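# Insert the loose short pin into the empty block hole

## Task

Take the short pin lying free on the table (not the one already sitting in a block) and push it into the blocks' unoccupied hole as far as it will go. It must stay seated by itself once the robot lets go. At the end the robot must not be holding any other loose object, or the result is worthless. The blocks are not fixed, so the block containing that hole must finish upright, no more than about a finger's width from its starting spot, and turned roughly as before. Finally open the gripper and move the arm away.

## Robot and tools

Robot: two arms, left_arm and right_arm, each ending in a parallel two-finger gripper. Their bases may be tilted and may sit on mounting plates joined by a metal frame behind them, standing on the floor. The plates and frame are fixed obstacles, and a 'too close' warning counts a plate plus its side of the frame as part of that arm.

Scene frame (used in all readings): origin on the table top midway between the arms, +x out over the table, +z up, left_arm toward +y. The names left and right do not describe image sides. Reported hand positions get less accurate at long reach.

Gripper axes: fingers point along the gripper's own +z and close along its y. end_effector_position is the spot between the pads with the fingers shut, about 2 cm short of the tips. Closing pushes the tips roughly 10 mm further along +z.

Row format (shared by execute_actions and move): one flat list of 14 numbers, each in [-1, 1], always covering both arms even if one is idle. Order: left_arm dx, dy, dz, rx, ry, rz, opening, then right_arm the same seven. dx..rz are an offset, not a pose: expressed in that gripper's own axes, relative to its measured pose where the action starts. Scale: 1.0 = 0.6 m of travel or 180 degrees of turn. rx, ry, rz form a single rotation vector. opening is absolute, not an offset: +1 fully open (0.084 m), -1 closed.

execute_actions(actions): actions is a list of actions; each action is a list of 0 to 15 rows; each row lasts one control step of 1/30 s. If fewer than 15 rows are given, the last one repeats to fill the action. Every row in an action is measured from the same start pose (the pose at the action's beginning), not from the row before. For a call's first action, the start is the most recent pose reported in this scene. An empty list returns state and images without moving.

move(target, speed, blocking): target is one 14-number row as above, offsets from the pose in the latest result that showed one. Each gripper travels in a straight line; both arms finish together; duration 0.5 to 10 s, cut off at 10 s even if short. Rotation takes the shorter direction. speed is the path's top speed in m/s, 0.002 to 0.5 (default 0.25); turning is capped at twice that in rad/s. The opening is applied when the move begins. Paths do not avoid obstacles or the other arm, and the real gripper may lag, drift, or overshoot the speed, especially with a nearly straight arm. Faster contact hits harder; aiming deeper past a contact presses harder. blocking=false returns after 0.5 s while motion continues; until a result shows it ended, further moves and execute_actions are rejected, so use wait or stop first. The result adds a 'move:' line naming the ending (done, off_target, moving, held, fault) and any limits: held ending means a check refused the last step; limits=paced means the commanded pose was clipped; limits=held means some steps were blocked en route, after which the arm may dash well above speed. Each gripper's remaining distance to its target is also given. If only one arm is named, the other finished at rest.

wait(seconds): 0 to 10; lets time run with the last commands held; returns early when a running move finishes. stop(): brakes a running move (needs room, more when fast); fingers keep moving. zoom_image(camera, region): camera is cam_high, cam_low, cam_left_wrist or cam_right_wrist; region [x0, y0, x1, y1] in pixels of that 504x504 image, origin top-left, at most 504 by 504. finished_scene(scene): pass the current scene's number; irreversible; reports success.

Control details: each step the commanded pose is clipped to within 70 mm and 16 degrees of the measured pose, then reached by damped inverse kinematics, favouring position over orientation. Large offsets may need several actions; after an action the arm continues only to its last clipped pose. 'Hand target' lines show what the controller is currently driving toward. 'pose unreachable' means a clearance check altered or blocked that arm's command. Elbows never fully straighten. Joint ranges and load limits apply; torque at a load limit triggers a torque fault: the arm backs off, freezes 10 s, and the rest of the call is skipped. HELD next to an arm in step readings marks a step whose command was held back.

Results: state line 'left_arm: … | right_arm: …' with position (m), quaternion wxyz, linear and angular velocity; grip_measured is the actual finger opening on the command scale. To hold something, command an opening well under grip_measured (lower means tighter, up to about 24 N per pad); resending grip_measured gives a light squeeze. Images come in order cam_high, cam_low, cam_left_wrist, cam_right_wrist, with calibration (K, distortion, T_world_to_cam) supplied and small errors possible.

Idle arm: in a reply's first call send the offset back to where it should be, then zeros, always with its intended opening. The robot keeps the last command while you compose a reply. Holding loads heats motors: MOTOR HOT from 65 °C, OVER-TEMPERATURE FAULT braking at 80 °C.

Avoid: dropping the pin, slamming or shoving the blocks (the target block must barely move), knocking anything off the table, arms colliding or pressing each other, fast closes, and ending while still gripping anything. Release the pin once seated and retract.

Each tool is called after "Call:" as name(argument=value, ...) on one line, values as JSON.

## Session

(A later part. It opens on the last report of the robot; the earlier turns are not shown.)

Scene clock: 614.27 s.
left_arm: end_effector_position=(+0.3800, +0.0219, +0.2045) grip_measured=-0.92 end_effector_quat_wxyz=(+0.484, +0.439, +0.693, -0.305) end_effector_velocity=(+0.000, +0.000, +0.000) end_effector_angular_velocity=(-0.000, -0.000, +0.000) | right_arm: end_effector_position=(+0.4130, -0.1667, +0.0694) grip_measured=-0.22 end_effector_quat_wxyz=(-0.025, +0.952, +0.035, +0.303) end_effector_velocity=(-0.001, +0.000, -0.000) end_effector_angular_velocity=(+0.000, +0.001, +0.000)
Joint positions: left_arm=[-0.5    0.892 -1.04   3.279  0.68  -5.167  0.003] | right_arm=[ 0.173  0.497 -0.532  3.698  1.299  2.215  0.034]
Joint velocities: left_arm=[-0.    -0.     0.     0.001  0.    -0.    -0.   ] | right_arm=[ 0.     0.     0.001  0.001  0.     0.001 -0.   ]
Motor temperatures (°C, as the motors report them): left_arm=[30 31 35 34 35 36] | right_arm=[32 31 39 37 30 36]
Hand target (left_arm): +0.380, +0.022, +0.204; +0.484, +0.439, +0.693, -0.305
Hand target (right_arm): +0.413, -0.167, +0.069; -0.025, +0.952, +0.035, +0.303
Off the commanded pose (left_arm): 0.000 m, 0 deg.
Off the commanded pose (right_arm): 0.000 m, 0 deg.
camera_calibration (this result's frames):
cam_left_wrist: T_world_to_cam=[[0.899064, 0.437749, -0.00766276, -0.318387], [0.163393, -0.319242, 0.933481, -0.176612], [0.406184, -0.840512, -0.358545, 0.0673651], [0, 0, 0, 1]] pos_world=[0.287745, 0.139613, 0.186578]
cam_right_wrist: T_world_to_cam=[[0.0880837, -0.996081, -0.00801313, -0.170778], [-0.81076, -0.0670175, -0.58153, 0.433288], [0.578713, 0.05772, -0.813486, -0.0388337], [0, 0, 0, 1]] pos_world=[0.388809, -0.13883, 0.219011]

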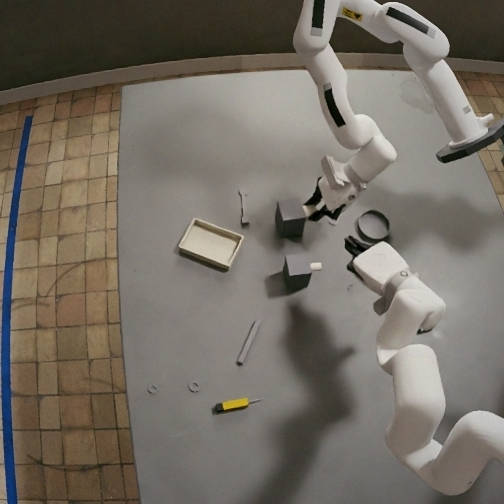

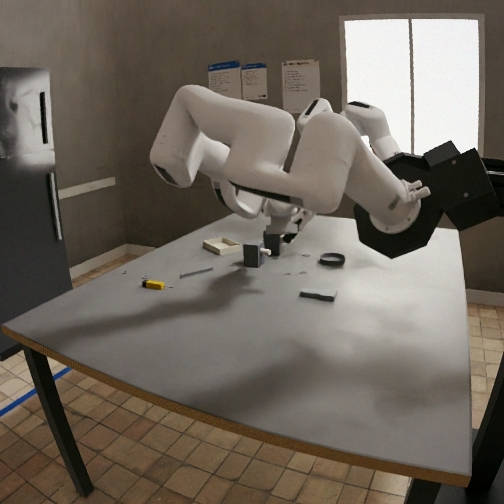

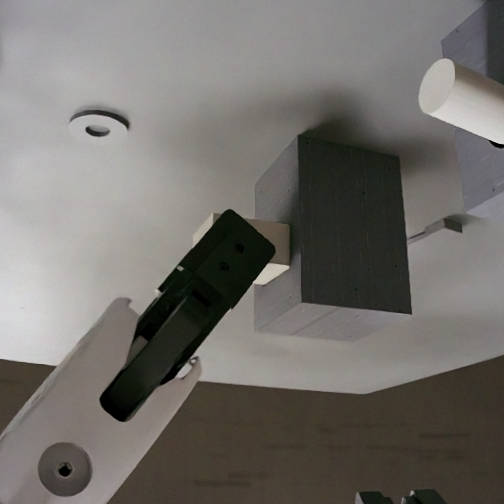

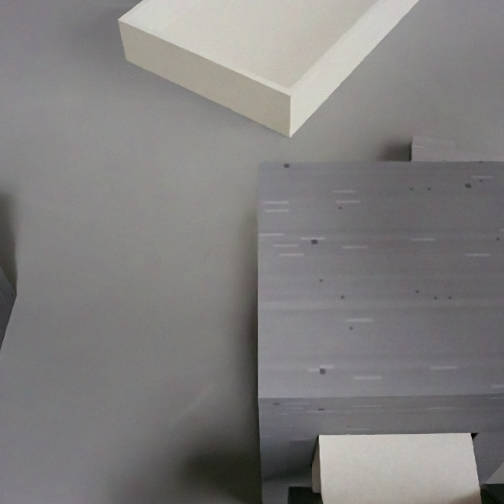

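Call:
execute_actions(actions=[[[0,0,0,0,0,0,-0.9,-0.0001,0,0.0002,0,0,0,-0.6],[0,0,0,0,0,0,-0.9,-0.0002,0,0.0003,0,0,0,-0.35],[0,0,0,0,0,0,-0.9,-0.0003,0,0.0004,0,0,0,-0.26],[0,0,0,0,0,0,-0.9,-0.0003,0,0.0004,0,0,0,-0.23],[0,0,0,0,0,0,-0.9,-0.0003,0,0.0004,0,0,0,-0.21],[0,0,0,0,0,0,-0.9,-0.0003,0,0.0004,0,0,0,-0.19],[0,0,0,0,0,0,-0.9,-0.0003,0,0.0004,0,0,0,-0.17],[0,0,0,0,0,0,-0.9,-0.0003,0,0.0004,0,0,0,-0.15],[0,0,0,0,0,0,-0.9,-0.0003,0,0.0004,0,0,0,-0.13],[0,0,0,0,0,0,-0.9,-0.0003,0,0.0004,0,0,0,-0.10],[0,0,0,0,0,0,-0.9,-0.0003,0,0.0004,0,0,0,-0.06],[0,0,0,0,0,0,-0.9,-0.0003,0,0.0004,0,0,0,0.0],[0,0,0,0,0,0,-0.9,-0.0003,0,0.0004,0,0,0,0.1],[0,0,0,0,0,0,-0.9,-0.0003,0,0.0004,0,0,0,0.2],[0,0,0,0,0,0,-0.9,-0.0003,0,0.0004,0,0,0,0.3]]])

Call:
move(target=[0, 0, 0, 0, 0, 0, -0.9, 0.03, 0, -0.13, 0, 0, 0, 0.3], speed=0.2)

Scene clock: 665.17 s.
left_arm: end_effector_position=(+0.3800, +0.0219, +0.2045) grip_measured=-0.92 end_effector_quat_wxyz=(+0.484, +0.439, +0.693, -0.305) end_effector_velocity=(-0.000, +0.000, -0.000) end_effector_angular_velocity=(+0.000, +0.002, -0.000) | right_arm: end_effector_position=(+0.4147, -0.1672, +0.0694) grip_measured=+0.17 end_effector_quat_wxyz=(-0.024, +0.952, +0.034, +0.305) end_effector_velocity=(-0.016, +0.005, -0.002) end_effector_angular_velocity=(+0.007, +0.027, +0.022)
Joint positions: left_arm=[-0.5    0.892 -1.04   3.279  0.68  -5.167  0.003] | right_arm=[ 0.173  0.497 -0.534  3.697  1.301  2.215  0.051]
Joint velocities: left_arm=[ 0.     0.     0.    -0.    -0.001 -0.    -0.   ] | right_arm=[-0.002  0.009  0.017  0.004 -0.01   0.     0.124]
Motor temperatures (°C, as the motors report them): left_arm=[31 31 35 34 35 36] | right_arm=[32 31 39 37 30 36]
Hand target (left_arm): +0.380, +0.022, +0.204; +0.484, +0.439, +0.693, -0.305
Hand target (right_arm): +0.413, -0.167, +0.069; -0.025, +0.952, +0.035, +0.303
Off the commanded pose (left_arm): 0.000 m, 0 deg.
Off the commanded pose (right_arm): 0.002 m, 0 deg.
Step readings (end_effector_position):
0: left_arm (+0.3800, +0.0219, +0.2045) | right_arm (+0.4130, -0.1667, +0.0694)
1: left_arm (+0.3800, +0.0219, +0.2045) | right_arm (+0.4130, -0.1667, +0.0694)
2: left_arm (+0.3800, +0.0219, +0.2045) | right_arm (+0.4130, -0.1667, +0.0694)
4: left_arm (+0.3800, +0.0219, +0.2045) | right_arm (+0.4129, -0.1667, +0.0693)
8: left_arm (+0.3800, +0.0219, +0.2045) | right_arm (+0.4163, -0.1677, +0.0696)
15: end_effector_position above
camera_calibration (this result's frames):
cam_left_wrist: T_world_to_cam=[[0.899065, 0.437749, -0.00766294, -0.318387], [0.163394, -0.319242, 0.933481, -0.176612], [0.406184, -0.840512, -0.358545, 0.0673651], [0, 0, 0, 1]] pos_world=[0.287745, 0.139613, 0.186578]
cam_right_wrist: T_world_to_cam=[[0.0856725, -0.9963, -0.00689042, -0.170598], [-0.809119, -0.0655379, -0.583979, 0.434386], [0.581367, 0.0556061, -0.811739, -0.0413739], [0, 0, 0, 1]] pos_world=[0.390139, -0.139197, 0.218912]

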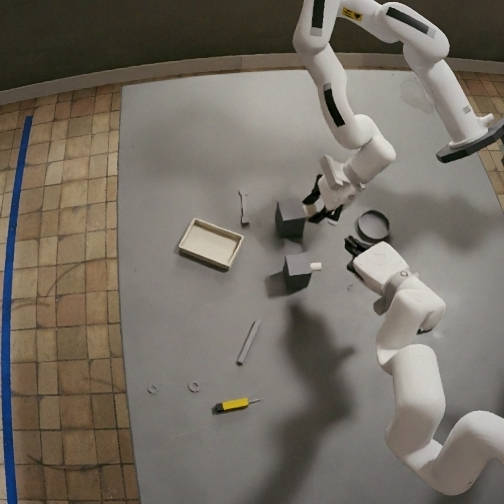

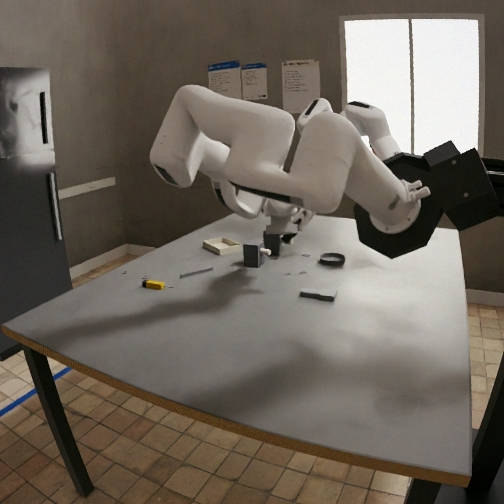

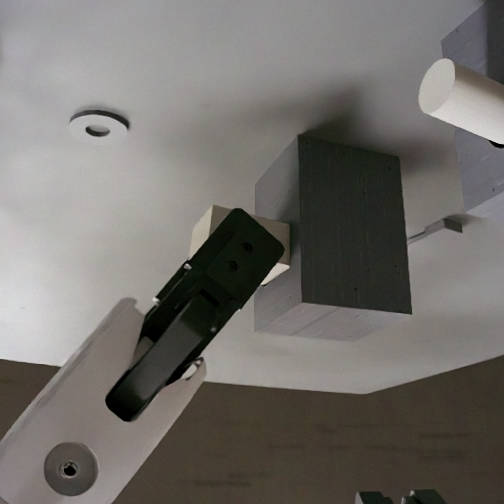

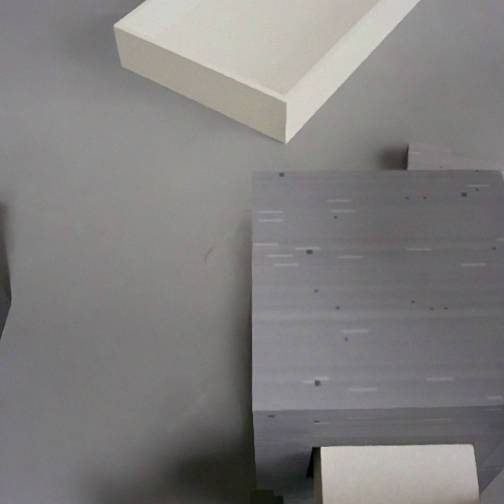

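Scene clock: 666.00 s.
left_arm: end_effector_position=(+0.3800, +0.0219, +0.2045) grip_measured=-0.92 end_effector_quat_wxyz=(+0.484, +0.439, +0.693, -0.305) end_effector_velocity=(+0.000, -0.000, +0.000) end_effector_angular_velocity=(+0.000, -0.000, +0.001) | right_arm: end_effector_position=(+0.3846, -0.1719, +0.1430) grip_measured=+0.29 end_effector_quat_wxyz=(-0.024, +0.952, +0.034, +0.305) end_effector_velocity=(-0.003, +0.000, -0.000) end_effector_angular_velocity=(-0.001, +0.003, +0.006)
Joint positions: left_arm=[-0.5    0.892 -1.04   3.279  0.68  -5.167  0.003] | right_arm=[ 0.399  0.308 -0.335  3.924  1.314  2.216  0.056]
Joint velocities: left_arm=[-0.001  0.001 -0.001 -0.001  0.001  0.001  0.   ] | right_arm=[ 0.001 -0.     0.005  0.002 -0.001 -0.002  0.   ]
Motor temperatures (°C, as the motors report them): left_arm=[31 31 35 34 35 36] | right_arm=[32 31 39 37 30 36]
Hand target (left_arm): +0.380, +0.022, +0.204; +0.484, +0.439, +0.693, -0.305
Hand target (right_arm): +0.384, -0.172, +0.143; -0.024, +0.951, +0.034, +0.305
Off the commanded pose (left_arm): 0.000 m, 0 deg.
Off the commanded pose (right_arm): 0.001 m, 0 deg.
move: done
camera_calibration (this result's frames):
cam_left_wrist: T_world_to_cam=[[0.899065, 0.437749, -0.0076629, -0.318387], [0.163393, -0.319242, 0.933481, -0.176612], [0.406184, -0.840512, -0.358545, 0.0673651], [0, 0, 0, 1]] pos_world=[0.287745, 0.139613, 0.186578]
cam_right_wrist: T_world_to_cam=[[0.0855218, -0.996319, -0.00593213, -0.172238], [-0.809077, -0.0659723, -0.583988, 0.452661], [0.581447, 0.0547433, -0.81174, 0.0359642], [0, 0, 0, 1]] pos_world=[0.360056, -0.14371, 0.29252]

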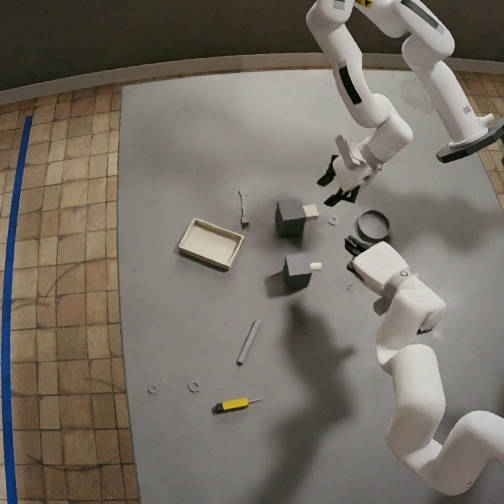

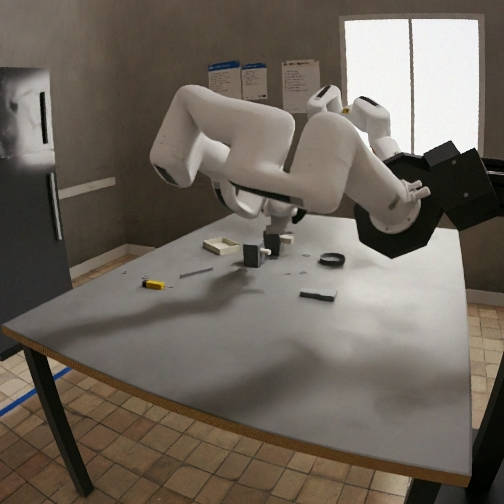

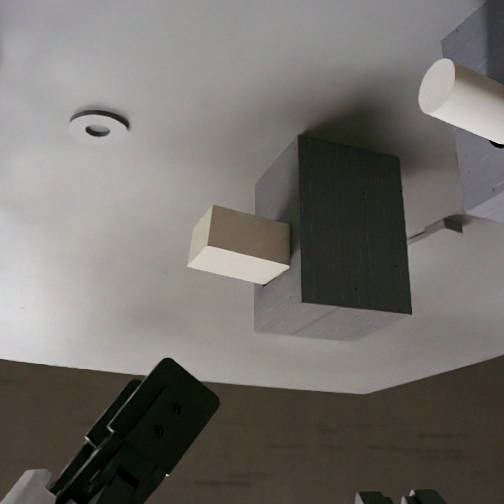

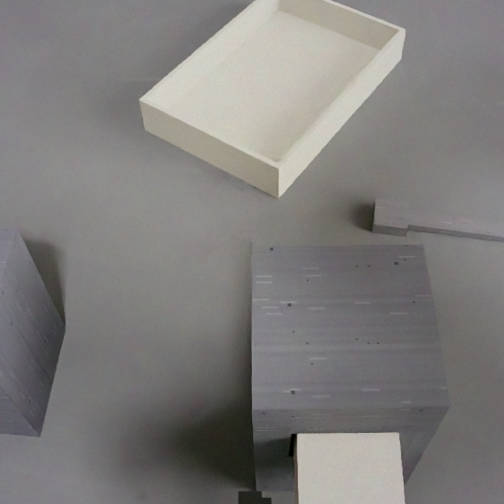

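Call:
move(target=[0, 0, -0.12, 0, 0, 0, -0.9, 0.087, 0.03, -0.122, 0, 0, 0, 0.3], speed=0.3)

Call:
zoom_image(camera="cam_left_wrist", region=[160, 80, 504, 360])

Scene clock: 679.27 s.
left_arm: end_effector_position=(+0.3511, +0.0829, +0.2292) grip_measured=-0.92 end_effector_quat_wxyz=(+0.484, +0.439, +0.693, -0.305) end_effector_velocity=(-0.002, +0.001, -0.000) end_effector_angular_velocity=(+0.000, +0.001, -0.003) | right_arm: end_effector_position=(+0.3861, -0.1924, +0.2319) grip_measured=+0.29 end_effector_quat_wxyz=(-0.023, +0.952, +0.035, +0.304) end_effector_velocity=(-0.000, -0.000, +0.000) end_effector_angular_velocity=(-0.002, +0.001, +0.000)
Joint positions: left_arm=[-0.479  0.664 -0.767  3.295  0.724 -5.161  0.003] | right_arm=[ 0.666 -0.056 -0.195  4.256  1.214  2.001  0.056]
Joint velocities: left_arm=[ 0.001 -0.002  0.004  0.001 -0.    -0.    -0.   ] | right_arm=[ 0.002 -0.002  0.     0.004  0.    -0.003  0.   ]
Motor temperatures (°C, as the motors report them): left_arm=[31 31 35 34 35 36] | right_arm=[32 31 39 37 30 36]
Hand target (left_arm): +0.351, +0.083, +0.229; +0.484, +0.439, +0.693, -0.305
Hand target (right_arm): +0.386, -0.192, +0.232; -0.023, +0.952, +0.034, +0.305
Off the commanded pose (left_arm): 0.000 m, 0 deg.
Off the commanded pose (right_arm): 0.001 m, 0 deg.
move: done
camera_calibration (this result's frames):
cam_left_wrist: T_world_to_cam=[[0.89908, 0.43772, -0.00752142, -0.318957], [0.163289, -0.319357, 0.93346, -0.175465], [0.406192, -0.840483, -0.358603, 0.139204], [0, 0, 0, 1]] pos_world=[0.258875, 0.200577, 0.211309]
cam_right_wrist: T_world_to_cam=[[0.0859147, -0.996295, -0.00380913, -0.192917], [-0.80938, -0.0675657, -0.583386, 0.504116], [0.580968, 0.0532045, -0.812186, 0.10833], [0, 0, 0, 1]] pos_world=[0.361659, -0.163905, 0.381344]

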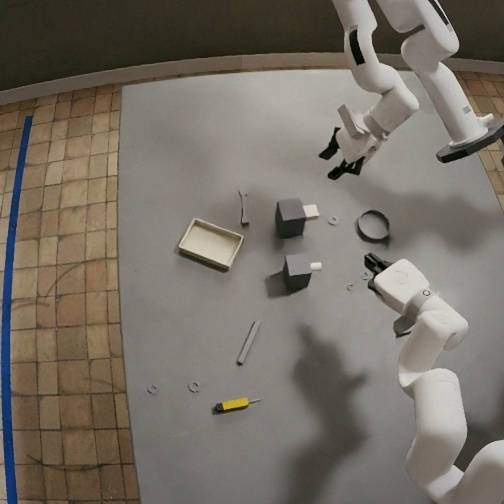

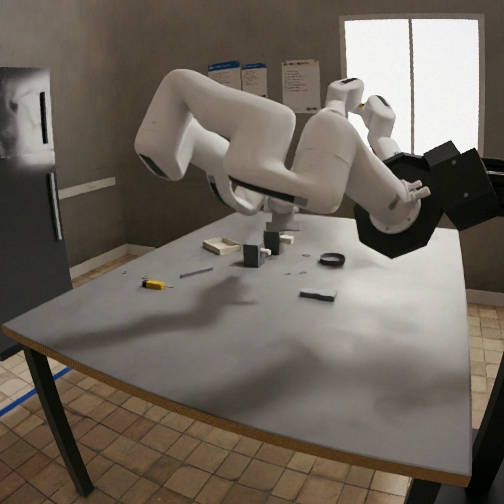

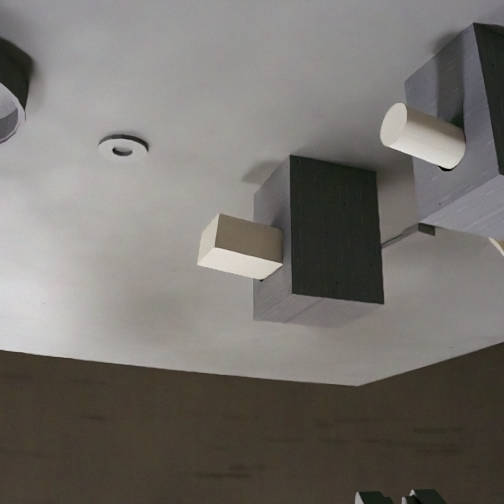

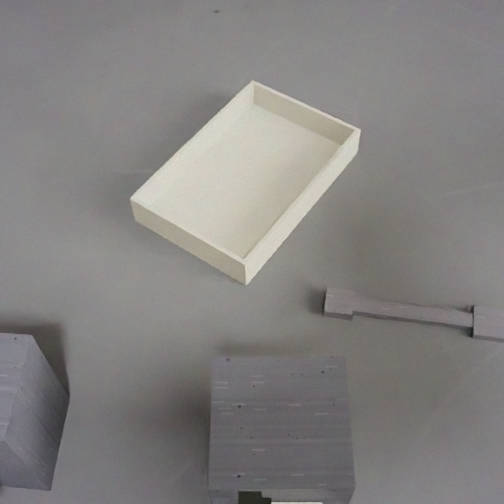

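Region (160, 80, 504, 360) of cam_left_wrist's 504x504 image, scaled by 1.465, with more detail than that image has; it fills the top 410 rows of this view, and the rest is white.

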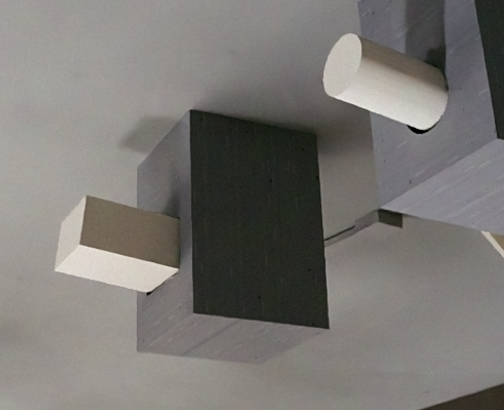

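Call:
finished_scene(scene=1)

The scene is finished: the task was done.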